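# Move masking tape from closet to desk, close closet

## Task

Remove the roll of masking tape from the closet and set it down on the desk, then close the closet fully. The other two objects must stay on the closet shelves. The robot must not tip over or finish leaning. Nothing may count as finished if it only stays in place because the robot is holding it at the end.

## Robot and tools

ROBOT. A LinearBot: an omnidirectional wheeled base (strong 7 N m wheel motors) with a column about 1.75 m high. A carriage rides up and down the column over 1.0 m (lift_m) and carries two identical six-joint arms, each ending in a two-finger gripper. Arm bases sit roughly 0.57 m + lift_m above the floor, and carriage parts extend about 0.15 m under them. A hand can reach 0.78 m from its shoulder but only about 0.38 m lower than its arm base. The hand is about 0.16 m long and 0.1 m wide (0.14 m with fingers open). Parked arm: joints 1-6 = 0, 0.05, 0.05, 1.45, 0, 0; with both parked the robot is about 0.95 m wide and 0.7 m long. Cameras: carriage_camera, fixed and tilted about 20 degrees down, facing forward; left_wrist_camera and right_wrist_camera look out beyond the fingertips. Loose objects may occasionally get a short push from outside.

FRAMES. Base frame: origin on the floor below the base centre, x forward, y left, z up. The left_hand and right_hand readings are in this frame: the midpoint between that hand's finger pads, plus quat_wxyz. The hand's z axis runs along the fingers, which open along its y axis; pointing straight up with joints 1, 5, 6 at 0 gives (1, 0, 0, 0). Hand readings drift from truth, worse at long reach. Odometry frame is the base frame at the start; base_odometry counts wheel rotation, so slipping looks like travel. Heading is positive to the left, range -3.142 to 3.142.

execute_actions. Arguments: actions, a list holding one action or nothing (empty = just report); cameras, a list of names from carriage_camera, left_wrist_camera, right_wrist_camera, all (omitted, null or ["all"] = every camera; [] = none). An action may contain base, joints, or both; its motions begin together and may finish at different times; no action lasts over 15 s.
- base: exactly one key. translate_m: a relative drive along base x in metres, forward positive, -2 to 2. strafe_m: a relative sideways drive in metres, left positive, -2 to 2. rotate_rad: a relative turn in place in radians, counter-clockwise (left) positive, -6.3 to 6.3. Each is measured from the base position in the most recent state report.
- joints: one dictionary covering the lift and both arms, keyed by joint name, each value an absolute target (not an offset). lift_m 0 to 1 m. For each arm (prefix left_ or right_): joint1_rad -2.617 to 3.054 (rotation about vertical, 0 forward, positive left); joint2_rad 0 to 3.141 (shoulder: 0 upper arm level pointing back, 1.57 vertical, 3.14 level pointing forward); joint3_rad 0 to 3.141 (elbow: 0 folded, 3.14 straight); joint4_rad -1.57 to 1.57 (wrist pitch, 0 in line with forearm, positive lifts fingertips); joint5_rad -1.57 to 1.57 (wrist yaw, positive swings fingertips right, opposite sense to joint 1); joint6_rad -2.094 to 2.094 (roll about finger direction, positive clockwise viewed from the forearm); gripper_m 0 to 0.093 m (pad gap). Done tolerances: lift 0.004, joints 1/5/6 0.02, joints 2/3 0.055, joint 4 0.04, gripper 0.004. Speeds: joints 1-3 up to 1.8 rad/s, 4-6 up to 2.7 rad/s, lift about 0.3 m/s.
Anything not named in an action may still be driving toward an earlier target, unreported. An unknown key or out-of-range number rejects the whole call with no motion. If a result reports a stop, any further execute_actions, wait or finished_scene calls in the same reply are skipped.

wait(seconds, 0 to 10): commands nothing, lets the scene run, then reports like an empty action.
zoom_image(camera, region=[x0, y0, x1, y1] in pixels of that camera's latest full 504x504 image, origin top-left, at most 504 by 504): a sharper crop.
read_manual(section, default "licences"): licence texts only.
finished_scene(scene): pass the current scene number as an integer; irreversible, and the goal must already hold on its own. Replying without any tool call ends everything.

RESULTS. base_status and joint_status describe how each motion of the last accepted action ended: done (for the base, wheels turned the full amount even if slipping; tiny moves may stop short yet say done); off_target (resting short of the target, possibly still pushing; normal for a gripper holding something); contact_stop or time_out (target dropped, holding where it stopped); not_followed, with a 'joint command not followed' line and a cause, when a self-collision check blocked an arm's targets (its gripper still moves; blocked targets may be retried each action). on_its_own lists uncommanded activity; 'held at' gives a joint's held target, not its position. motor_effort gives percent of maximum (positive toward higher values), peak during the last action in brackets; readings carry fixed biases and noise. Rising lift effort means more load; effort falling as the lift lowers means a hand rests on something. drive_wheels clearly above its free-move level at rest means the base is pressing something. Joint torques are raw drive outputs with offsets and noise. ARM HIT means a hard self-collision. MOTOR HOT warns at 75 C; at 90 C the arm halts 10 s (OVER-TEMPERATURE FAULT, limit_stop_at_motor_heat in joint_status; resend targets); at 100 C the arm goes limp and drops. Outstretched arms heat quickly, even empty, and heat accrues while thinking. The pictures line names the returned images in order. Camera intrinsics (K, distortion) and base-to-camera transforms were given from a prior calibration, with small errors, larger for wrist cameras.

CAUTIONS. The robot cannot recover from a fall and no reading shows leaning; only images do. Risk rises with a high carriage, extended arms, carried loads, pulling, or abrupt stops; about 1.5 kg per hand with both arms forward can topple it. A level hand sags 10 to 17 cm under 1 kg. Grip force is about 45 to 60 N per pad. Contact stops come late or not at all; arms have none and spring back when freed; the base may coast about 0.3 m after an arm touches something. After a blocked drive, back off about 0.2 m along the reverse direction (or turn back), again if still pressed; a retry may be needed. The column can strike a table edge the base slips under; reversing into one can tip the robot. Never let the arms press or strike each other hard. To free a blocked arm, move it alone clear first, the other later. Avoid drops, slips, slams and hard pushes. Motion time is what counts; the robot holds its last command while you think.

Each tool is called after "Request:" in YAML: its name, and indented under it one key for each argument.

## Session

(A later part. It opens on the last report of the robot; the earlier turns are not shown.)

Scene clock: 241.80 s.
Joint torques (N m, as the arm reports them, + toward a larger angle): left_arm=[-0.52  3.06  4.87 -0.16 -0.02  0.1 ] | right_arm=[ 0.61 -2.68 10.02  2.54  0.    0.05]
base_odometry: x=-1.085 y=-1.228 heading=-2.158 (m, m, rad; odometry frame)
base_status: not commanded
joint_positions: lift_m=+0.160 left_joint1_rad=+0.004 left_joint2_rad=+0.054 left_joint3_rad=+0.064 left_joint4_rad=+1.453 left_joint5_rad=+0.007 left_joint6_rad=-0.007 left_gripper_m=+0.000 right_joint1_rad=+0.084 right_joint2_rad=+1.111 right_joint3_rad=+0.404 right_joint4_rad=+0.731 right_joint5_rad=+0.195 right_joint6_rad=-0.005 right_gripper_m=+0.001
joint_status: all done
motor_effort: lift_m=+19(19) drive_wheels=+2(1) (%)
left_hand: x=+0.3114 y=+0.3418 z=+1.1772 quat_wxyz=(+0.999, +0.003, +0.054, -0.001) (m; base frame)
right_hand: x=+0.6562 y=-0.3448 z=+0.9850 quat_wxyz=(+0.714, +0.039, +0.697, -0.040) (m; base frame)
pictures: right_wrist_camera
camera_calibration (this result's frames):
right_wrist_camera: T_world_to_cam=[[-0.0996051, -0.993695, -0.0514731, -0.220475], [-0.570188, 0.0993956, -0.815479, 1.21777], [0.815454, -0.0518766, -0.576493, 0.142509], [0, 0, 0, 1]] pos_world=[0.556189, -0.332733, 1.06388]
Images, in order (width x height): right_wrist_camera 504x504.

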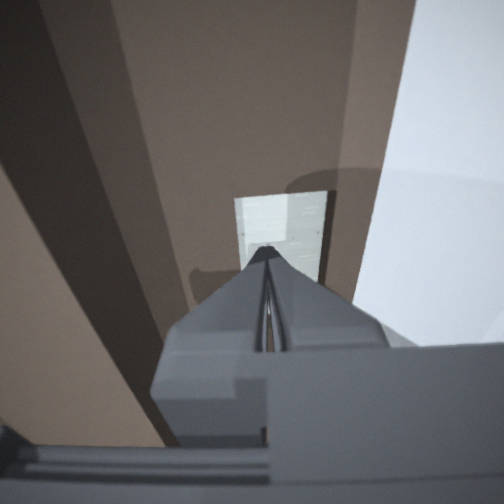

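Request:
execute_actions:
  actions:
    - {"base":{"strafe_m":0.2},"joints":{"right_joint5_rad":-0.08}}
  cameras: ["carriage_camera","right_wrist_camera"]

Scene clock: 247.27 s.
Joint torques (N m, as the arm reports them, + toward a larger angle): left_arm=[-0.43  3.1   4.88 -0.13 -0.02  0.06] | right_arm=[ 0.79 -2.64  9.87  2.54 -0.08  0.05]
base_odometry: x=-0.919 y=-1.339 heading=-2.158 (m, m, rad; odometry frame)
base_status: done
joint_positions: lift_m=+0.160 left_joint1_rad=+0.004 left_joint2_rad=+0.054 left_joint3_rad=+0.064 left_joint4_rad=+1.452 left_joint5_rad=+0.006 left_joint6_rad=-0.006 left_gripper_m=+0.000 right_joint1_rad=+0.083 right_joint2_rad=+1.111 right_joint3_rad=+0.404 right_joint4_rad=+0.732 right_joint5_rad=-0.074 right_joint6_rad=-0.002 right_gripper_m=+0.001
joint_status: all done
motor_effort: lift_m=+18(19) drive_wheels=+2(12) (%)
left_hand: x=+0.3117 y=+0.3419 z=+1.1772 quat_wxyz=(+0.999, +0.003, +0.055, -0.001) (m; base frame)
right_hand: x=+0.6551 y=-0.2992 z=+0.9852 quat_wxyz=(+0.714, -0.056, +0.696, +0.055) (m; base frame)
pictures: carriage_camera, right_wrist_camera
camera_calibration (this result's frames):
carriage_camera: T_world_to_cam=[[0.0130433, -0.998044, 0.0611319, -0.0745442], [-0.357447, -0.0617512, -0.93189, 1.14915], [0.933842, -0.00969653, -0.357553, 0.227039], [0, 0, 0, 1]] pos_world=[0.199713, -0.00123578, 1.15661]
right_wrist_camera: T_world_to_cam=[[0.166943, -0.9848, -0.0479466, -0.350646], [-0.575088, -0.0577578, -0.81605, 1.16955], [0.800877, 0.163807, -0.575989, 0.219412], [0, 0, 0, 1]] pos_world=[0.555411, -0.313707, 1.06398]
Images, in order (width x height): carriage_camera 504x504, right_wrist_camera 504x504.

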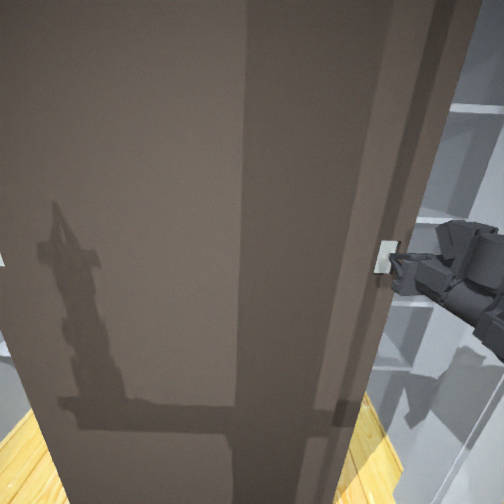

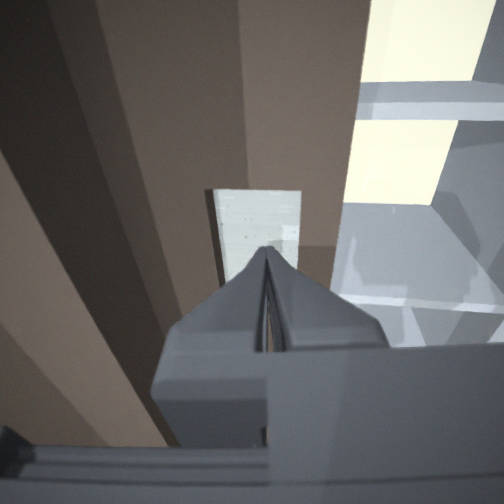

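Request:
execute_actions:
  actions:
    - {"base":{"strafe_m":0.34},"joints":{"right_joint2_rad":1.15,"right_joint3_rad":0.45}}
  cameras: ["carriage_camera","right_wrist_camera"]

Scene clock: 255.83 s.
Joint torques (N m, as the arm reports them, + toward a larger angle): left_arm=[-0.45  3.16  4.83 -0.13  0.01  0.11] | right_arm=[-0.95 -2.72 10.22  2.51  0.54  0.02]
base_odometry: x=-0.636 y=-1.528 heading=-2.158 (m, m, rad; odometry frame)
base_status: done
joint_positions: lift_m=+0.160 left_joint1_rad=+0.004 left_joint2_rad=+0.054 left_joint3_rad=+0.064 left_joint4_rad=+1.452 left_joint5_rad=+0.005 left_joint6_rad=-0.006 left_gripper_m=+0.000 right_joint1_rad=+0.105 right_joint2_rad=+1.140 right_joint3_rad=+0.431 right_joint4_rad=+0.732 right_joint5_rad=-0.145 right_joint6_rad=-0.001 right_gripper_m=+0.001
joint_status: all done
motor_effort: lift_m=+18(18) drive_wheels=-1(11) (%)
left_hand: x=+0.3118 y=+0.3421 z=+1.1772 quat_wxyz=(+0.998, +0.002, +0.055, -0.001) (m; base frame)
right_hand: x=+0.6582 y=-0.2783 z=+0.9878 quat_wxyz=(+0.710, -0.089, +0.693, +0.088) (m; base frame)
pictures: carriage_camera, right_wrist_camera
camera_calibration (this result's frames):
carriage_camera: T_world_to_cam=[[0.0130433, -0.998044, 0.0611319, -0.0745442], [-0.357447, -0.0617512, -0.93189, 1.14915], [0.933842, -0.00969653, -0.357553, 0.227039], [0, 0, 0, 1]] pos_world=[0.199713, -0.00123578, 1.15661]
right_wrist_camera: T_world_to_cam=[[0.257677, -0.965096, -0.0468162, -0.385881], [-0.568344, -0.112206, -0.815104, 1.15406], [0.781401, 0.236642, -0.57742, 0.249532], [0, 0, 0, 1]] pos_world=[0.560352, -0.30197, 1.0667]
Images, in order (width x height): carriage_camera 504x504, right_wrist_camera 504x504.

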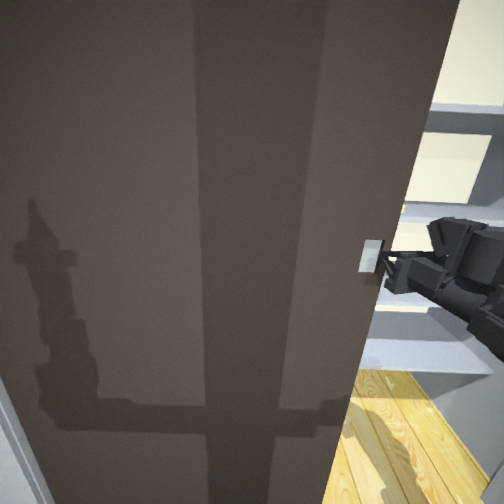

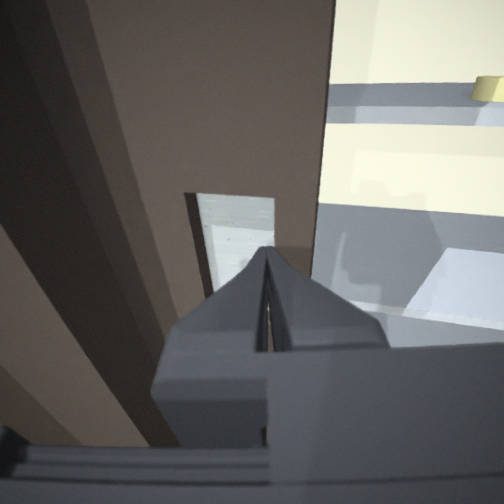

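Request:
execute_actions:
  actions:
    - {"base":{"strafe_m":0.08},"joints":{"right_joint2_rad":1.165,"right_joint3_rad":0.465}}
  cameras: ["carriage_camera","right_wrist_camera"]

Scene clock: 265.13 s.
Joint torques (N m, as the arm reports them, + toward a larger angle): left_arm=[-0.44  3.06  4.78 -0.1   0.01  0.1 ] | right_arm=[ 1.45 -2.67 10.54  2.49 -0.43  0.05]
base_odometry: x=-0.569 y=-1.573 heading=-2.159 (m, m, rad; odometry frame)
base_status: done
joint_positions: lift_m=+0.160 left_joint1_rad=+0.004 left_joint2_rad=+0.054 left_joint3_rad=+0.064 left_joint4_rad=+1.452 left_joint5_rad=+0.005 left_joint6_rad=-0.006 left_gripper_m=+0.000 right_joint1_rad=+0.073 right_joint2_rad=+1.151 right_joint3_rad=+0.442 right_joint4_rad=+0.732 right_joint5_rad=-0.037 right_joint6_rad=-0.001 right_gripper_m=+0.001
joint_status: all done
motor_effort: lift_m=+18(18) drive_wheels=+2(8) (%)
left_hand: x=+0.3118 y=+0.3421 z=+1.1772 quat_wxyz=(+0.998, +0.002, +0.055, -0.001) (m; base frame)
right_hand: x=+0.6658 y=-0.3085 z=+0.9889 quat_wxyz=(+0.714, -0.039, +0.698, +0.039) (m; base frame)
pictures: carriage_camera, right_wrist_camera
camera_calibration (this result's frames):
carriage_camera: T_world_to_cam=[[0.0130433, -0.998044, 0.0611319, -0.0745442], [-0.357447, -0.0617512, -0.93189, 1.14915], [0.933842, -0.00969653, -0.357553, 0.227039], [0, 0, 0, 1]] pos_world=[0.199713, -0.00123578, 1.15661]
right_wrist_camera: T_world_to_cam=[[0.12049, -0.991488, -0.049334, -0.331167], [-0.57879, -0.0297882, -0.814932, 1.18811], [0.806526, 0.126745, -0.577453, 0.200761], [0, 0, 0, 1]] pos_world=[0.565652, -0.318402, 1.06782]
Images, in order (width x height): carriage_camera 504x504, right_wrist_camera 504x504.

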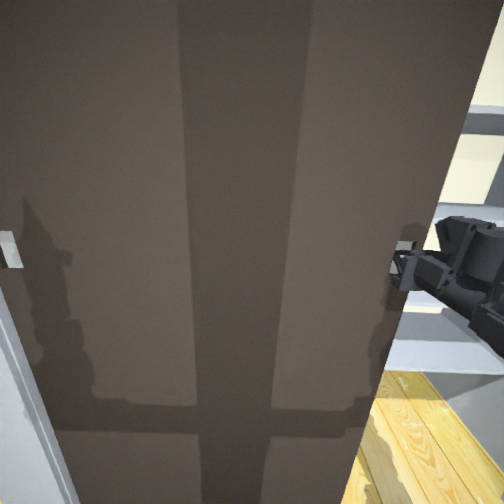

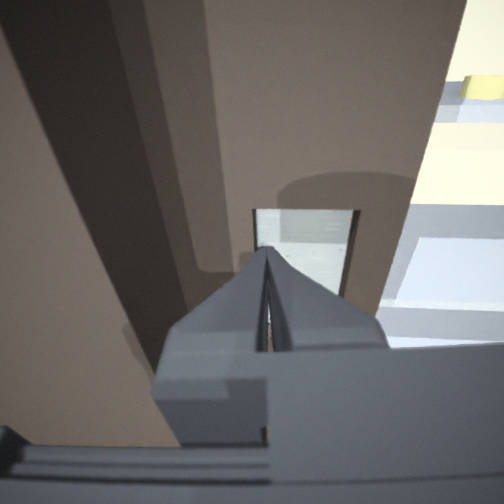

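Request:
execute_actions:
  actions:
    - {"joints":{"right_joint1_rad":0.17,"right_joint5_rad":-0.2}}
  cameras: ["carriage_camera","right_wrist_camera"]

Request:
zoom_image:
  camera: "carriage_camera"
  region: [0, 200, 120, 360]

Scene clock: 270.23 s.
Joint torques (N m, as the arm reports them, + toward a larger angle): left_arm=[-0.41  3.09  4.8  -0.12 -0.03  0.1 ] | right_arm=[ 3.31 -2.46 10.65  2.56 -1.23  0.05]
base_odometry: x=-0.569 y=-1.573 heading=-2.159 (m, m, rad; odometry frame)
base_status: not commanded
joint_positions: lift_m=+0.160 left_joint1_rad=+0.004 left_joint2_rad=+0.054 left_joint3_rad=+0.064 left_joint4_rad=+1.452 left_joint5_rad=+0.005 left_joint6_rad=-0.006 left_gripper_m=+0.000 right_joint1_rad=+0.129 right_joint2_rad=+1.151 right_joint3_rad=+0.442 right_joint4_rad=+0.732 right_joint5_rad=-0.072 right_joint6_rad=-0.001 right_gripper_m=+0.001
joint_status: right_joint1_rad off_target (ended at +0.129, target +0.170); right_joint5_rad off_target (ended at -0.072, target -0.200)
motor_effort: lift_m=+18(18) drive_wheels=+2(2) (%)
left_hand: x=+0.3118 y=+0.3421 z=+1.1772 quat_wxyz=(+0.998, +0.002, +0.055, -0.001) (m; base frame)
right_hand: x=+0.6622 y=-0.2813 z=+0.9889 quat_wxyz=(+0.712, -0.071, +0.695, +0.071) (m; base frame)
pictures: carriage_camera, right_wrist_camera
camera_calibration (this result's frames):
carriage_camera: T_world_to_cam=[[0.0130433, -0.998044, 0.0611319, -0.0745442], [-0.357447, -0.0617512, -0.93189, 1.14915], [0.933842, -0.00969653, -0.357553, 0.227039], [0, 0, 0, 1]] pos_world=[0.199713, -0.00123578, 1.15661]
right_wrist_camera: T_world_to_cam=[[0.210258, -0.976441, -0.0485232, -0.359787], [-0.573578, -0.0830117, -0.814934, 1.1684], [0.791707, 0.199178, -0.577519, 0.23048], [0, 0, 0, 1]] pos_world=[0.563346, -0.300226, 1.06782]
Images, in order (width x height): carriage_camera 504x504, right_wrist_camera 504x504.

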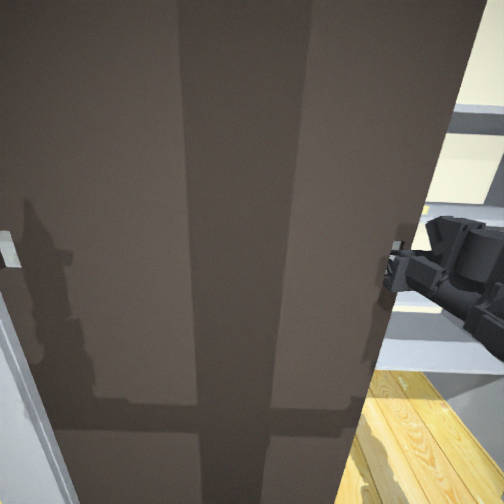

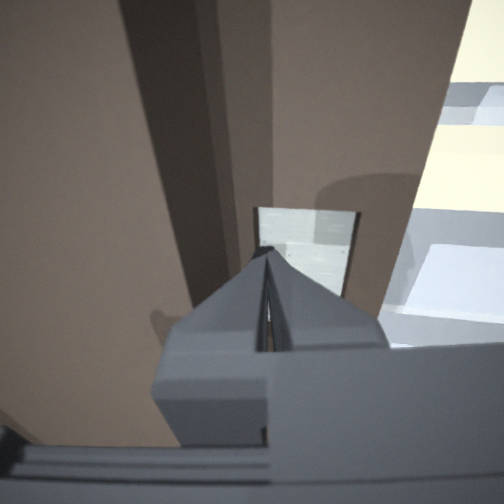

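Region (0, 200, 120, 360) of carriage_camera's 504x504 image, scaled by 3.150, with more detail than that image has; it fills the left 378 columns of this view, and the rest is white.

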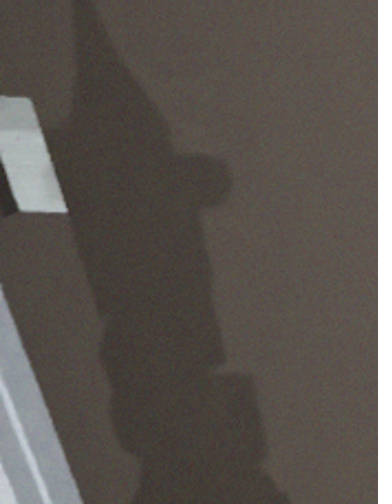

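Request:
execute_actions:
  actions:
    - {"joints":{"right_joint1_rad":0.22,"right_joint5_rad":-0.3}}
  cameras: ["carriage_camera","right_wrist_camera"]

Request:
zoom_image:
  camera: "carriage_camera"
  region: [0, 200, 120, 360]

Scene clock: 275.53 s.
Joint torques (N m, as the arm reports them, + toward a larger angle): left_arm=[-0.4   3.11  4.78 -0.09  0.02  0.11] | right_arm=[ 5.69 -2.58 10.67  2.49 -2.3   0.08]
base_odometry: x=-0.569 y=-1.573 heading=-2.159 (m, m, rad; odometry frame)
base_status: not commanded
joint_positions: lift_m=+0.160 left_joint1_rad=+0.004 left_joint2_rad=+0.054 left_joint3_rad=+0.064 left_joint4_rad=+1.452 left_joint5_rad=+0.005 left_joint6_rad=-0.006 left_gripper_m=+0.000 right_joint1_rad=+0.141 right_joint2_rad=+1.151 right_joint3_rad=+0.442 right_joint4_rad=+0.732 right_joint5_rad=-0.056 right_joint6_rad=-0.001 right_gripper_m=+0.001
joint_status: right_joint1_rad off_target (ended at +0.141, target +0.220); right_joint5_rad off_target (ended at -0.056, target -0.300)
motor_effort: lift_m=+18(18) drive_wheels=+3(3) (%)
left_hand: x=+0.3118 y=+0.3421 z=+1.1772 quat_wxyz=(+0.998, +0.002, +0.055, -0.001) (m; base frame)
right_hand: x=+0.6620 y=-0.2794 z=+0.9889 quat_wxyz=(+0.712, -0.070, +0.695, +0.070) (m; base frame)
pictures: carriage_camera, right_wrist_camera
camera_calibration (this result's frames):
carriage_camera: T_world_to_cam=[[0.0130433, -0.998044, 0.0611319, -0.0745442], [-0.357447, -0.0617512, -0.93189, 1.14915], [0.933842, -0.00969653, -0.357553, 0.227039], [0, 0, 0, 1]] pos_world=[0.199713, -0.00123578, 1.15661]
right_wrist_camera: T_world_to_cam=[[0.206533, -0.977217, -0.0488891, -0.355261], [-0.57393, -0.0805287, -0.814935, 1.16937], [0.792432, 0.19637, -0.577486, 0.228977], [0, 0, 0, 1]] pos_world=[0.56306, -0.297964, 1.06782]
Images, in order (width x height): carriage_camera 504x504, right_wrist_camera 504x504.

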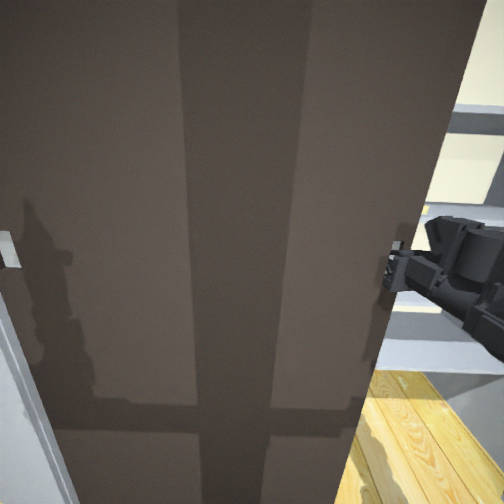

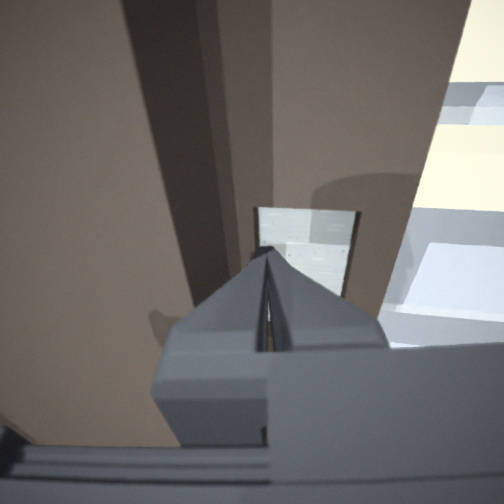

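Region (0, 200, 120, 360) of carriage_camera's 504x504 image, scaled by 3.150, with more detail than that image has; it fills the left 378 columns of this view, and the rest is white.

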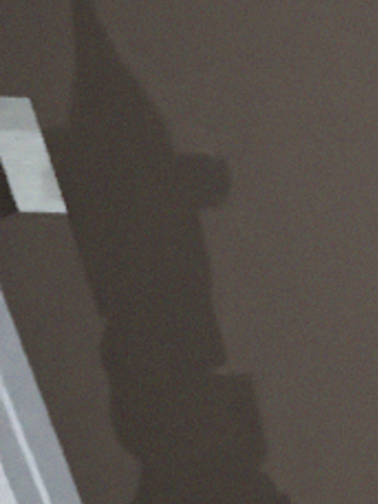

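Request:
execute_actions:
  actions:
    - {"joints":{"right_joint1_rad":0.2,"right_joint5_rad":-0.22,"right_joint2_rad":1.075,"right_joint3_rad":0.375}}
  cameras: ["carriage_camera","right_wrist_camera"]

Request:
zoom_image:
  camera: "carriage_camera"
  region: [0, 200, 120, 360]

Scene clock: 287.70 s.
Joint torques (N m, as the arm reports them, + toward a larger angle): left_arm=[-0.32  3.2   4.81 -0.13  0.    0.1 ] | right_arm=[ 2.93 -4.52  7.36  2.56 -1.44  0.1 ]
base_odometry: x=-0.569 y=-1.573 heading=-2.159 (m, m, rad; odometry frame)
base_status: not commanded
joint_positions: lift_m=+0.160 left_joint1_rad=+0.004 left_joint2_rad=+0.054 left_joint3_rad=+0.064 left_joint4_rad=+1.452 left_joint5_rad=+0.005 left_joint6_rad=-0.006 left_gripper_m=+0.000 right_joint1_rad=+0.163 right_joint2_rad=+1.086 right_joint3_rad=+0.388 right_joint4_rad=+0.732 right_joint5_rad=-0.069 right_joint6_rad=-0.001 right_gripper_m=+0.001
joint_status: right_joint1_rad off_target (ended at +0.163, target +0.200); right_joint5_rad off_target (ended at -0.069, target -0.220); the others done
motor_effort: lift_m=+18(18) drive_wheels=+3(3) (%)
left_hand: x=+0.3117 y=+0.3421 z=+1.1772 quat_wxyz=(+0.999, +0.002, +0.055, -0.001) (m; base frame)
right_hand: x=+0.6458 y=-0.2711 z=+0.9865 quat_wxyz=(+0.714, -0.082, +0.690, +0.082) (m; base frame)
pictures: carriage_camera, right_wrist_camera
camera_calibration (this result's frames):
carriage_camera: T_world_to_cam=[[0.0130433, -0.998044, 0.0611319, -0.0745442], [-0.357447, -0.0617512, -0.93189, 1.14915], [0.933842, -0.00969653, -0.357553, 0.227039], [0, 0, 0, 1]] pos_world=[0.199713, -0.00123578, 1.15661]
right_wrist_camera: T_world_to_cam=[[0.241589, -0.969206, -0.047695, -0.365626], [-0.561741, -0.0996062, -0.821295, 1.15202], [0.791253, 0.225208, -0.568506, 0.238512], [0, 0, 0, 1]] pos_world=[0.546742, -0.293334, 1.0643]
Images, in order (width x height): carriage_camera 504x504, right_wrist_camera 504x504.

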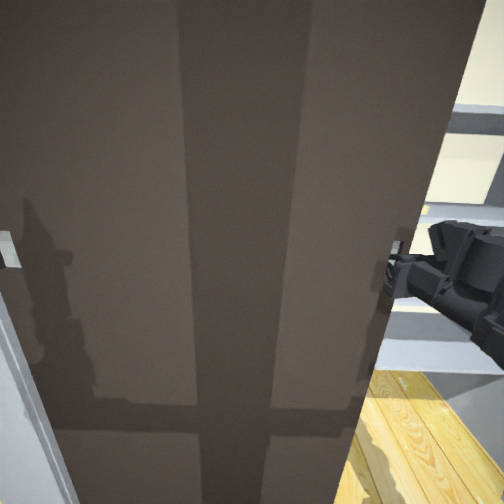

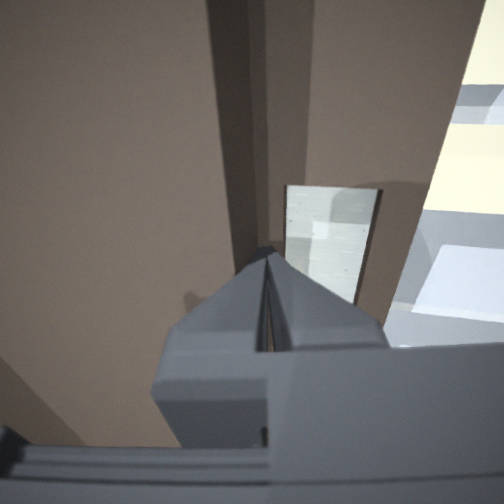

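Region (0, 200, 120, 360) of carriage_camera's 504x504 image, scaled by 3.150, with more detail than that image has; it fills the left 378 columns of this view, and the rest is white.

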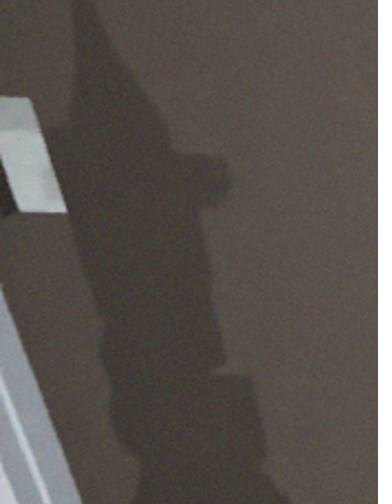

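Request:
execute_actions:
  actions:
    - {"base":{"strafe_m":-0.345},"joints":{"lift_m":0.41,"right_joint1_rad":0.1,"right_joint5_rad":0,"right_joint2_rad":0.7,"right_joint3_rad":0.4,"right_joint4_rad":-0.3,"right_gripper_m":0.093}}
  cameras: ["carriage_camera"]

Scene clock: 312.30 s.
Joint torques (N m, as the arm reports them, + toward a larger angle): left_arm=[-0.38  3.07  4.78 -0.13  0.    0.11] | right_arm=[ 0.03 -1.54 10.13  2.21 -0.09  0.05]
base_odometry: x=-0.857 y=-1.382 heading=-2.158 (m, m, rad; odometry frame)
base_status: done
joint_positions: lift_m=+0.410 left_joint1_rad=+0.004 left_joint2_rad=+0.054 left_joint3_rad=+0.064 left_joint4_rad=+1.451 left_joint5_rad=+0.003 left_joint6_rad=-0.006 left_gripper_m=+0.000 right_joint1_rad=+0.104 right_joint2_rad=+0.710 right_joint3_rad=+0.388 right_joint4_rad=-0.297 right_joint5_rad=+0.003 right_joint6_rad=+0.000 right_gripper_m=+0.093
joint_status: all done
motor_effort: lift_m=+18(22) drive_wheels=+2(14) (%)
left_hand: x=+0.3119 y=+0.3424 z=+1.4273 quat_wxyz=(+0.998, +0.001, +0.055, -0.001) (m; base frame)
right_hand: x=+0.5542 y=-0.3153 z=+1.1148 quat_wxyz=(+0.457, -0.045, +0.888, +0.022) (m; base frame)
pictures: carriage_camera
camera_calibration (this result's frames):
carriage_camera: T_world_to_cam=[[0.0130433, -0.998044, 0.0611319, -0.0898316], [-0.357447, -0.0617512, -0.93189, 1.38219], [0.933842, -0.00969653, -0.357553, 0.316453], [0, 0, 0, 1]] pos_world=[0.199713, -0.00123578, 1.40669]
Images, in order (width x height): carriage_camera 504x504.

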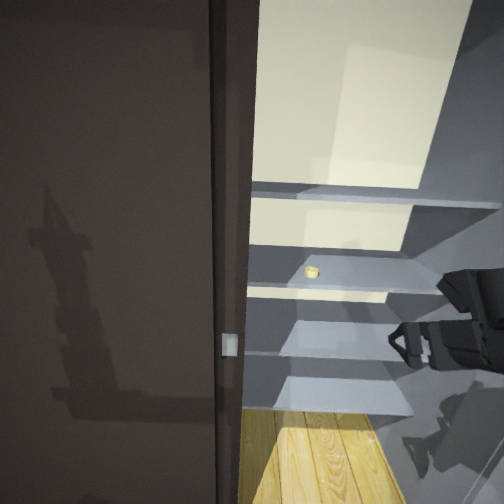

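Request:
zoom_image:
  camera: "carriage_camera"
  region: [270, 180, 370, 300]

Request:
zoom_image:
  camera: "carriage_camera"
  region: [195, 310, 265, 380]

Region (270, 180, 370, 300) of carriage_camera's 504x504 image, scaled by 4.200, with more detail than that image has.

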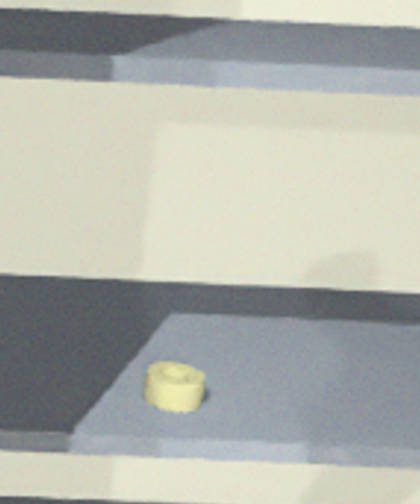

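Region (195, 310, 265, 380) of carriage_camera's 504x504 image, scaled by 7.200, with more detail than that image has.

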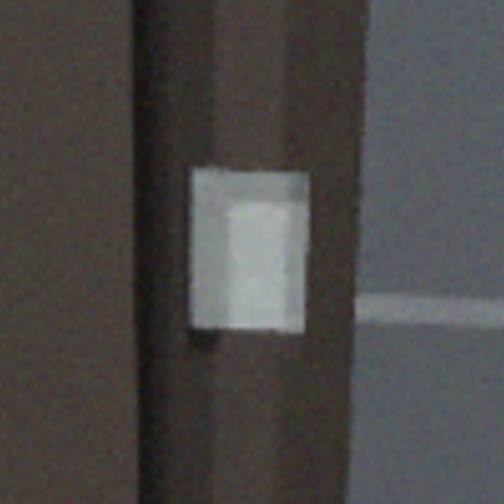

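Request:
execute_actions:
  actions:
    - {"base":{"translate_m":0.07},"joints":{"right_joint1_rad":0.165,"right_joint2_rad":2.155,"right_joint3_rad":1.545,"right_joint4_rad":0.02}}
  cameras: ["carriage_camera","right_wrist_camera"]

Scene clock: 325.97 s.
Joint torques (N m, as the arm reports them, + toward a larger angle): left_arm=[-0.37  3.08  4.81 -0.08  0.04  0.09] | right_arm=[  0.67 -15.82  10.73   2.34  -0.05   0.04]
base_odometry: x=-0.896 y=-1.440 heading=-2.159 (m, m, rad; odometry frame)
base_status: done
joint_positions: lift_m=+0.410 left_joint1_rad=+0.004 left_joint2_rad=+0.054 left_joint3_rad=+0.064 left_joint4_rad=+1.451 left_joint5_rad=+0.003 left_joint6_rad=-0.006 left_gripper_m=+0.000 right_joint1_rad=+0.160 right_joint2_rad=+2.164 right_joint3_rad=+1.520 right_joint4_rad=+0.010 right_joint5_rad=+0.002 right_joint6_rad=+0.000 right_gripper_m=+0.093
joint_status: all done
motor_effort: lift_m=+18(18) drive_wheels=-4(11) (%)
left_hand: x=+0.3119 y=+0.3424 z=+1.4272 quat_wxyz=(+0.998, +0.001, +0.055, -0.001) (m; base frame)
right_hand: x=+0.8741 y=-0.2477 z=+1.0800 quat_wxyz=(+0.450, -0.071, +0.890, +0.035) (m; base frame)
pictures: carriage_camera, right_wrist_camera
camera_calibration (this result's frames):
carriage_camera: T_world_to_cam=[[0.0130433, -0.998044, 0.0611319, -0.0898288], [-0.357447, -0.0617512, -0.93189, 1.38214], [0.933842, -0.00969653, -0.357553, 0.316437], [0, 0, 0, 1]] pos_world=[0.199713, -0.00123578, 1.40664]
right_wrist_camera: T_world_to_cam=[[0.135543, -0.989696, -0.0461441, -0.307711], [-0.949517, -0.116458, -0.291299, 1.12176], [0.282924, 0.0832981, -0.955518, 0.932911], [0, 0, 0, 1]] pos_world=[0.842894, -0.251612, 1.20398]
Images, in order (width x height): carriage_camera 504x504, right_wrist_camera 504x504.

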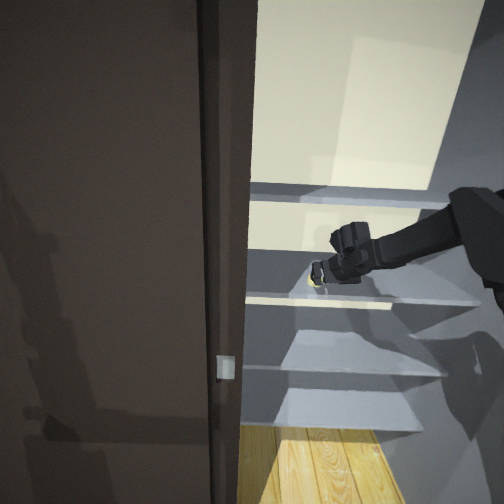

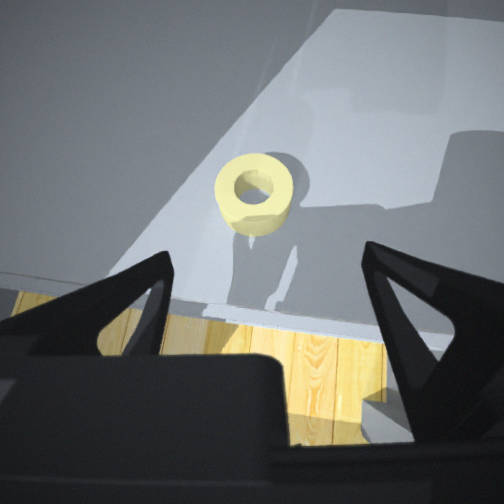

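Request:
execute_actions:
  actions:
    - {"base":{"translate_m":0.061},"joints":{"lift_m":0.395,"right_joint1_rad":0.19}}
  cameras: []

Request:
execute_actions:
  actions:
    - {"joints":{"lift_m":0.365}}
  cameras: ["right_wrist_camera"]

Scene clock: 333.30 s.
Joint torques (N m, as the arm reports them, + toward a larger angle): left_arm=[-0.45  3.21  4.8  -0.15  0.01  0.1 ] | right_arm=[  0.21 -15.88   9.95   2.35  -0.03   0.06]
base_odometry: x=-0.930 y=-1.490 heading=-2.160 (m, m, rad; odometry frame)
base_status: done
joint_positions: lift_m=+0.395 left_joint1_rad=+0.004 left_joint2_rad=+0.054 left_joint3_rad=+0.064 left_joint4_rad=+1.452 left_joint5_rad=+0.003 left_joint6_rad=-0.006 left_gripper_m=+0.000 right_joint1_rad=+0.190 right_joint2_rad=+2.163 right_joint3_rad=+1.528 right_joint4_rad=+0.010 right_joint5_rad=+0.002 right_joint6_rad=+0.000 right_gripper_m=+0.093
joint_status: all done
motor_effort: lift_m=+19(17) drive_wheels=-4(9) (%)
left_hand: x=+0.3116 y=+0.3425 z=+1.4122 quat_wxyz=(+0.999, +0.001, +0.054, -0.001) (m; base frame)
right_hand: x=+0.8729 y=-0.2298 z=+1.0690 quat_wxyz=(+0.453, -0.084, +0.886, +0.043) (m; base frame)
pictures: none
No camera images: the call's "cameras" was empty. Leave "cameras" out to get every camera's image.

Scene clock: 334.03 s.
Joint torques (N m, as the arm reports them, + toward a larger angle): left_arm=[-0.33  3.1   4.92 -0.1   0.01  0.11] | right_arm=[  0.08 -16.22  10.27   2.36  -0.05   0.02]
base_odometry: x=-0.930 y=-1.490 heading=-2.160 (m, m, rad; odometry frame)
base_status: not commanded
joint_positions: lift_m=+0.365 left_joint1_rad=+0.004 left_joint2_rad=+0.054 left_joint3_rad=+0.064 left_joint4_rad=+1.452 left_joint5_rad=+0.003 left_joint6_rad=-0.006 left_gripper_m=+0.000 right_joint1_rad=+0.190 right_joint2_rad=+2.165 right_joint3_rad=+1.528 right_joint4_rad=+0.011 right_joint5_rad=+0.002 right_joint6_rad=+0.000 right_gripper_m=+0.093
joint_status: all done
motor_effort: lift_m=+19(19) drive_wheels=+4(4) (%)
left_hand: x=+0.3117 y=+0.3425 z=+1.3822 quat_wxyz=(+0.999, +0.001, +0.055, -0.001) (m; base frame)
right_hand: x=+0.8729 y=-0.2298 z=+1.0380 quat_wxyz=(+0.453, -0.084, +0.887, +0.042) (m; base frame)
pictures: right_wrist_camera
camera_calibration (this result's frames):
right_wrist_camera: T_world_to_cam=[[0.165593, -0.985094, -0.0465605, -0.316469], [-0.943278, -0.144434, -0.29894, 1.1066], [0.287759, 0.0934218, -0.953135, 0.887251], [0, 0, 0, 1]] pos_world=[0.84092, -0.23481, 1.16174]
Images, in order (width x height): right_wrist_camera 504x504.

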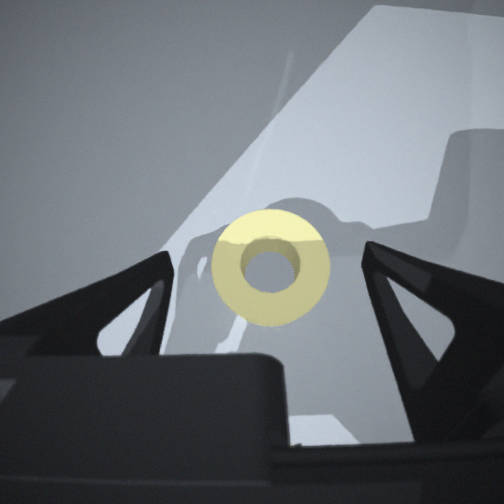

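Request:
execute_actions:
  actions:
    - {"joints":{"lift_m":0.36,"right_gripper_m":0.065}}
  cameras: []

Request:
execute_actions:
  actions:
    - {"joints":{"right_gripper_m":0.03}}
  cameras: ["right_wrist_camera"]

Scene clock: 337.73 s.
Joint torques (N m, as the arm reports them, + toward a larger angle): left_arm=[-0.44  3.19  4.75 -0.15  0.04  0.08] | right_arm=[  0.21 -15.88   9.79   2.32  -0.06   0.01]
base_odometry: x=-0.930 y=-1.490 heading=-2.160 (m, m, rad; odometry frame)
base_status: not commanded
joint_positions: lift_m=+0.360 left_joint1_rad=+0.004 left_joint2_rad=+0.054 left_joint3_rad=+0.064 left_joint4_rad=+1.452 left_joint5_rad=+0.003 left_joint6_rad=-0.006 left_gripper_m=+0.000 right_joint1_rad=+0.190 right_joint2_rad=+2.164 right_joint3_rad=+1.528 right_joint4_rad=+0.015 right_joint5_rad=+0.000 right_joint6_rad=+0.000 right_gripper_m=+0.065
joint_status: all done
motor_effort: lift_m=+19(20) drive_wheels=+4(4) (%)
left_hand: x=+0.3118 y=+0.3425 z=+1.3772 quat_wxyz=(+0.999, +0.001, +0.055, -0.001) (m; base frame)
right_hand: x=+0.8734 y=-0.2295 z=+1.0344 quat_wxyz=(+0.455, -0.084, +0.886, +0.043) (m; base frame)
pictures: none
No camera images: the call's "cameras" was empty. Leave "cameras" out to get every camera's image.

Scene clock: 338.27 s.
Joint torques (N m, as the arm reports them, + toward a larger angle): left_arm=[-0.33  2.98  4.83 -0.14  0.04  0.08] | right_arm=[  0.23 -15.89  10.01   2.35   0.     0.02]
base_odometry: x=-0.930 y=-1.490 heading=-2.160 (m, m, rad; odometry frame)
base_status: not commanded
joint_positions: lift_m=+0.360 left_joint1_rad=+0.004 left_joint2_rad=+0.054 left_joint3_rad=+0.064 left_joint4_rad=+1.452 left_joint5_rad=+0.003 left_joint6_rad=-0.006 left_gripper_m=+0.000 right_joint1_rad=+0.190 right_joint2_rad=+2.164 right_joint3_rad=+1.528 right_joint4_rad=+0.015 right_joint5_rad=+0.000 right_joint6_rad=+0.000 right_gripper_m=+0.049
joint_status: right_gripper_m off_target (ended at +0.049, target +0.030)
motor_effort: lift_m=+19(19) drive_wheels=+4(4) (%)
left_hand: x=+0.3118 y=+0.3425 z=+1.3772 quat_wxyz=(+0.999, +0.001, +0.055, -0.001) (m; base frame)
right_hand: x=+0.8734 y=-0.2295 z=+1.0344 quat_wxyz=(+0.455, -0.084, +0.886, +0.043) (m; base frame)
pictures: right_wrist_camera
camera_calibration (this result's frames):
right_wrist_camera: T_world_to_cam=[[0.166509, -0.984888, -0.0476523, -0.316049], [-0.941765, -0.144527, -0.30363, 1.10958], [0.292154, 0.0954342, -0.951598, 0.878691], [0, 0, 0, 1]] pos_world=[0.840871, -0.234766, 1.158]
Images, in order (width x height): right_wrist_camera 504x504.

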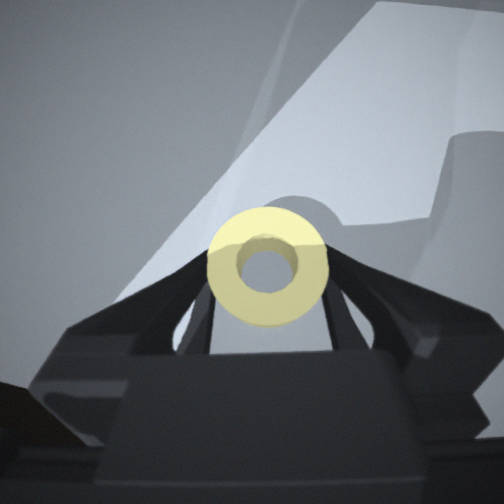

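Request:
execute_actions:
  actions:
    - {"base":{"translate_m":-0.135},"joints":{"lift_m":0.39}}
  cameras: []

Request:
execute_actions:
  actions:
    - {"base":{"strafe_m":-0.305},"joints":{"lift_m":0.18,"right_joint2_rad":0.66,"right_joint3_rad":0.05,"left_joint1_rad":0,"left_joint2_rad":0.8,"left_joint3_rad":0.1,"left_joint4_rad":0.74,"left_joint5_rad":0}}

Scene clock: 355.00 s.
Joint torques (N m, as the arm reports them, + toward a larger angle): left_arm=[-0.51  3.26  4.83 -0.1  -0.01  0.12] | right_arm=[  0.25 -15.14   9.96   2.38  -0.03   0.06]
base_odometry: x=-0.855 y=-1.378 heading=-2.160 (m, m, rad; odometry frame)
base_status: done
joint_positions: lift_m=+0.390 left_joint1_rad=+0.004 left_joint2_rad=+0.054 left_joint3_rad=+0.064 left_joint4_rad=+1.450 left_joint5_rad=+0.003 left_joint6_rad=-0.006 left_gripper_m=+0.000 right_joint1_rad=+0.190 right_joint2_rad=+2.158 right_joint3_rad=+1.530 right_joint4_rad=+0.011 right_joint5_rad=+0.000 right_joint6_rad=+0.000 right_gripper_m=+0.049
joint_status: all done
motor_effort: lift_m=+18(23) drive_wheels=-3(12) (%)
left_hand: x=+0.3123 y=+0.3425 z=+1.4072 quat_wxyz=(+0.998, +0.001, +0.056, -0.001) (m; base frame)
right_hand: x=+0.8737 y=-0.2294 z=+1.0683 quat_wxyz=(+0.457, -0.084, +0.884, +0.044) (m; base frame)
pictures: none
No camera images: the call's "cameras" was empty. Leave "cameras" out to get every camera's image.

Scene clock: 357.60 s.
Joint torques (N m, as the arm reports them, + toward a larger angle): left_arm=[-0.34 -0.17  7.6   2.66  0.06  0.12] | right_arm=[ 0.3  -1.04  7.8   2.51 -0.04  0.08]
base_odometry: x=-1.109 y=-1.208 heading=-2.161 (m, m, rad; odometry frame)
base_status: done
joint_positions: lift_m=+0.180 left_joint1_rad=+0.004 left_joint2_rad=+0.793 left_joint3_rad=+0.093 left_joint4_rad=+0.727 left_joint5_rad=+0.003 left_joint6_rad=-0.006 left_gripper_m=+0.000 right_joint1_rad=+0.191 right_joint2_rad=+0.674 right_joint3_rad=+0.058 right_joint4_rad=-0.002 right_joint5_rad=+0.000 right_joint6_rad=+0.000 right_gripper_m=+0.049
joint_status: all done
motor_effort: lift_m=+19(22) drive_wheels=+3(8) (%)
left_hand: x=+0.5908 y=+0.3437 z=+0.9590 quat_wxyz=(+0.717, -0.003, +0.697, -0.002) (m; base frame)
right_hand: x=+0.5283 y=-0.2957 z=+0.8056 quat_wxyz=(+0.456, -0.084, +0.885, +0.044) (m; base frame)
pictures: carriage_camera, left_wrist_camera, right_wrist_camera
camera_calibration (this result's frames):
carriage_camera: T_world_to_cam=[[0.0130433, -0.998044, 0.0611319, -0.0757629], [-0.357447, -0.0617512, -0.93189, 1.16772], [0.933842, -0.00969653, -0.357553, 0.234167], [0, 0, 0, 1]] pos_world=[0.199713, -0.00123578, 1.17655]
left_wrist_camera: T_world_to_cam=[[0.00627943, -0.999373, -0.034836, 0.378483], [-0.550757, 0.0256203, -0.834272, 1.12925], [0.834642, 0.0244249, -0.550251, 0.146222], [0, 0, 0, 1]] pos_world=[0.497522, 0.345743, 1.03574]
right_wrist_camera: T_world_to_cam=[[0.167349, -0.984731, -0.0479506, -0.334913], [-0.940648, -0.144914, -0.306889, 0.707408], [0.295254, 0.0964623, -0.950537, 0.76592], [0, 0, 0, 1]] pos_world=[0.495328, -0.301168, 0.929071]
Images, in order (width x height): carriage_camera 504x504, left_wrist_camera 504x504, right_wrist_camera 504x504.

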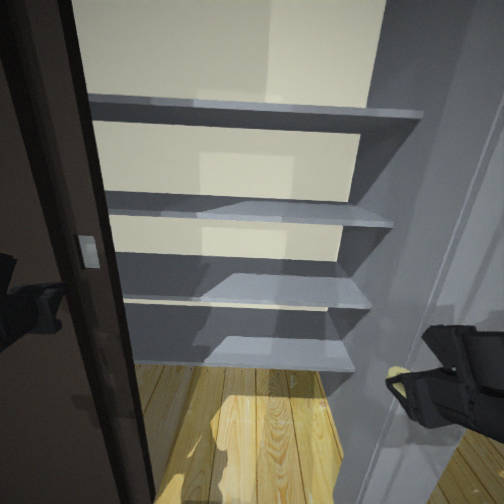

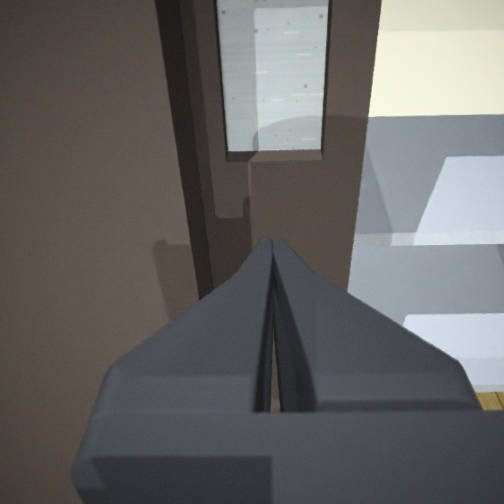

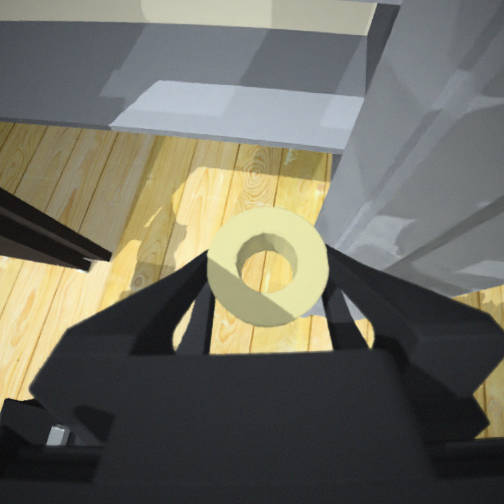

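Request:
execute_actions:
  actions: []

Scene clock: 374.20 s.
Joint torques (N m, as the arm reports them, + toward a larger angle): left_arm=[-0.36 -0.08  7.77  2.65  0.    0.09] | right_arm=[ 0.17 -1.18  7.91  2.52 -0.06  0.02]
base_odometry: x=-1.109 y=-1.208 heading=-2.161 (m, m, rad; odometry frame)
base_status: done
joint_positions: lift_m=+0.180 left_joint1_rad=+0.004 left_joint2_rad=+0.793 left_joint3_rad=+0.093 left_joint4_rad=+0.727 left_joint5_rad=+0.003 left_joint6_rad=-0.006 left_gripper_m=+0.000 right_joint1_rad=+0.191 right_joint2_rad=+0.674 right_joint3_rad=+0.058 right_joint4_rad=-0.002 right_joint5_rad=+0.000 right_joint6_rad=+0.000 right_gripper_m=+0.049
joint_status: all done
motor_effort: lift_m=+19(22) drive_wheels=-2(8) (%)
left_hand: x=+0.5908 y=+0.3437 z=+0.9590 quat_wxyz=(+0.717, -0.003, +0.697, -0.002) (m; base frame)
right_hand: x=+0.5283 y=-0.2957 z=+0.8056 quat_wxyz=(+0.456, -0.084, +0.885, +0.044) (m; base frame)
pictures: carriage_camera, left_wrist_camera, right_wrist_camera
camera_calibration (this result's frames):
carriage_camera: T_world_to_cam=[[0.0130433, -0.998044, 0.0611319, -0.0757629], [-0.357447, -0.0617512, -0.93189, 1.16772], [0.933842, -0.00969653, -0.357553, 0.234167], [0, 0, 0, 1]] pos_world=[0.199713, -0.00123578, 1.17655]
left_wrist_camera: T_world_to_cam=[[0.00627943, -0.999373, -0.034836, 0.378483], [-0.550757, 0.0256203, -0.834272, 1.12925], [0.834642, 0.0244249, -0.550251, 0.146222], [0, 0, 0, 1]] pos_world=[0.497522, 0.345743, 1.03574]
right_wrist_camera: T_world_to_cam=[[0.167349, -0.984731, -0.0479506, -0.334913], [-0.940648, -0.144914, -0.306889, 0.707408], [0.295254, 0.0964623, -0.950537, 0.76592], [0, 0, 0, 1]] pos_world=[0.495328, -0.301168, 0.929071]
Images, in order (width x height): carriage_camera 504x504, left_wrist_camera 504x504, right_wrist_camera 504x504.

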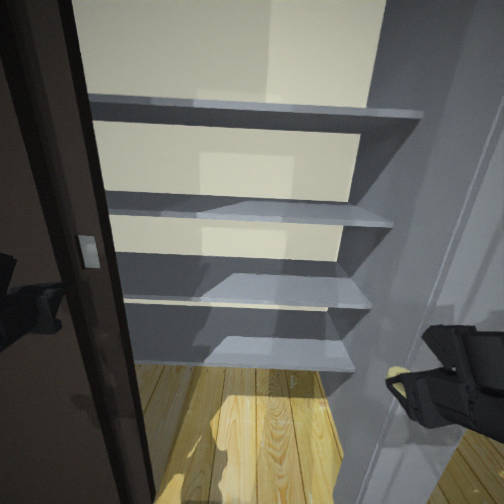

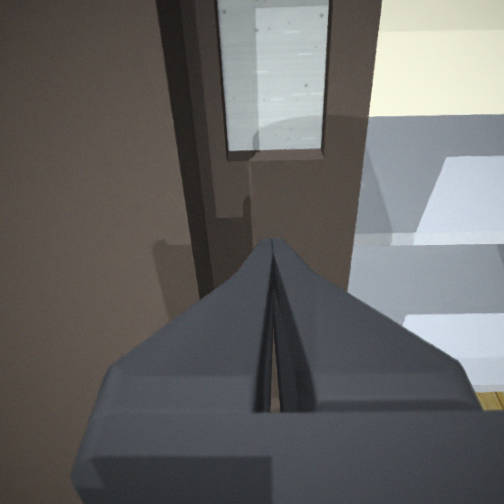

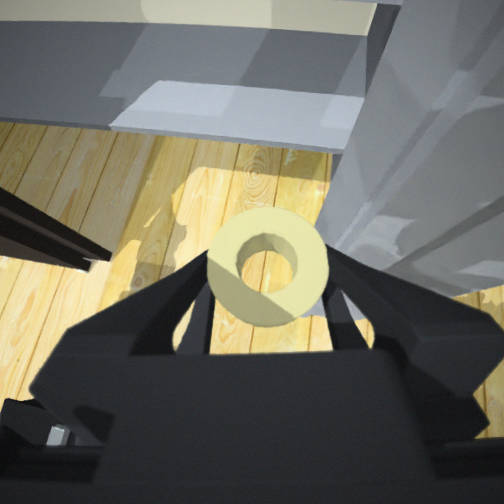

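Request:
execute_actions:
  actions:
    - {"joints":{"left_joint1_rad":-0.015,"left_joint2_rad":1.13,"left_joint3_rad":0.43,"left_joint4_rad":0.72,"lift_m":0.175,"right_joint1_rad":0.05,"right_joint2_rad":0.25,"right_joint3_rad":0.25,"right_joint4_rad":-0.6}}

Scene clock: 387.37 s.
Joint torques (N m, as the arm reports them, + toward a larger angle): left_arm=[-0.75 -2.34  8.34  2.51  0.02  0.07] | right_arm=[-0.16  1.15  9.1   2.38 -0.03  0.05]
base_odometry: x=-1.109 y=-1.208 heading=-2.161 (m, m, rad; odometry frame)
base_status: not commanded
joint_positions: lift_m=+0.175 left_joint1_rad=-0.008 left_joint2_rad=+1.121 left_joint3_rad=+0.414 left_joint4_rad=+0.717 left_joint5_rad=+0.003 left_joint6_rad=-0.006 left_gripper_m=+0.000 right_joint1_rad=+0.054 right_joint2_rad=+0.262 right_joint3_rad=+0.246 right_joint4_rad=-0.607 right_joint5_rad=+0.000 right_joint6_rad=+0.000 right_gripper_m=+0.049
joint_status: all done
motor_effort: lift_m=+18(18) drive_wheels=-2(2) (%)
left_hand: x=+0.6604 y=+0.3394 z=+0.9981 quat_wxyz=(+0.711, +0.002, +0.703, -0.006) (m; base frame)
right_hand: x=+0.4945 y=-0.3315 z=+0.8520 quat_wxyz=(+0.456, -0.024, +0.890, +0.012) (m; base frame)
pictures: carriage_camera, left_wrist_camera, right_wrist_camera
camera_calibration (this result's frames):
carriage_camera: T_world_to_cam=[[0.0130433, -0.998044, 0.0611319, -0.0754629], [-0.357447, -0.0617512, -0.93189, 1.16315], [0.933842, -0.00969653, -0.357553, 0.232412], [0, 0, 0, 1]] pos_world=[0.199713, -0.00123578, 1.17164]
left_wrist_camera: T_world_to_cam=[[-0.00649194, -0.999371, -0.0348617, 0.383587], [-0.564013, 0.0324474, -0.825128, 1.19769], [0.82574, 0.0143058, -0.563869, 0.13264], [0, 0, 0, 1]] pos_world=[0.568476, 0.342586, 1.07641]
right_wrist_camera: T_world_to_cam=[[0.0315607, -0.998367, -0.0476177, -0.29986], [-0.953122, -0.015718, -0.302177, 0.729588], [0.300935, 0.0549224, -0.952062, 0.808169], [0, 0, 0, 1]] pos_world=[0.461644, -0.33229, 0.975613]
Images, in order (width x height): carriage_camera 504x504, left_wrist_camera 504x504, right_wrist_camera 504x504.

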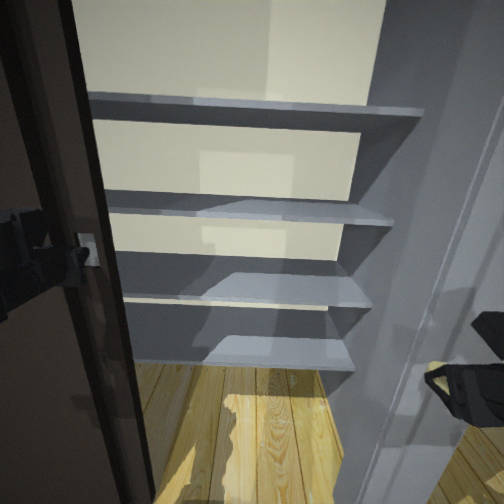

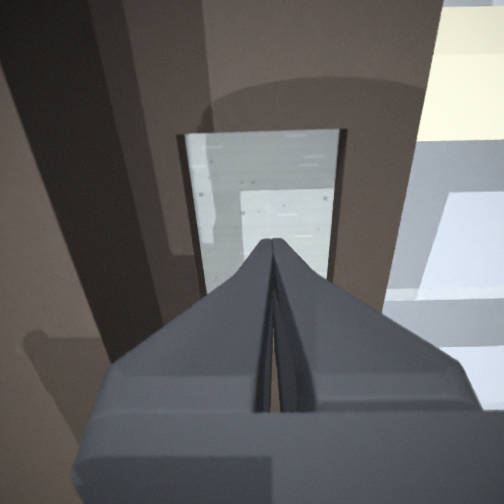

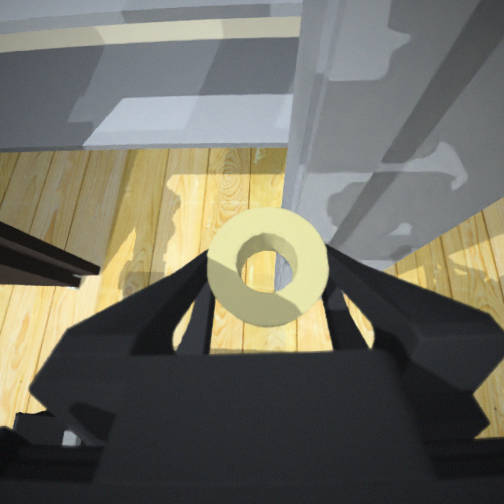

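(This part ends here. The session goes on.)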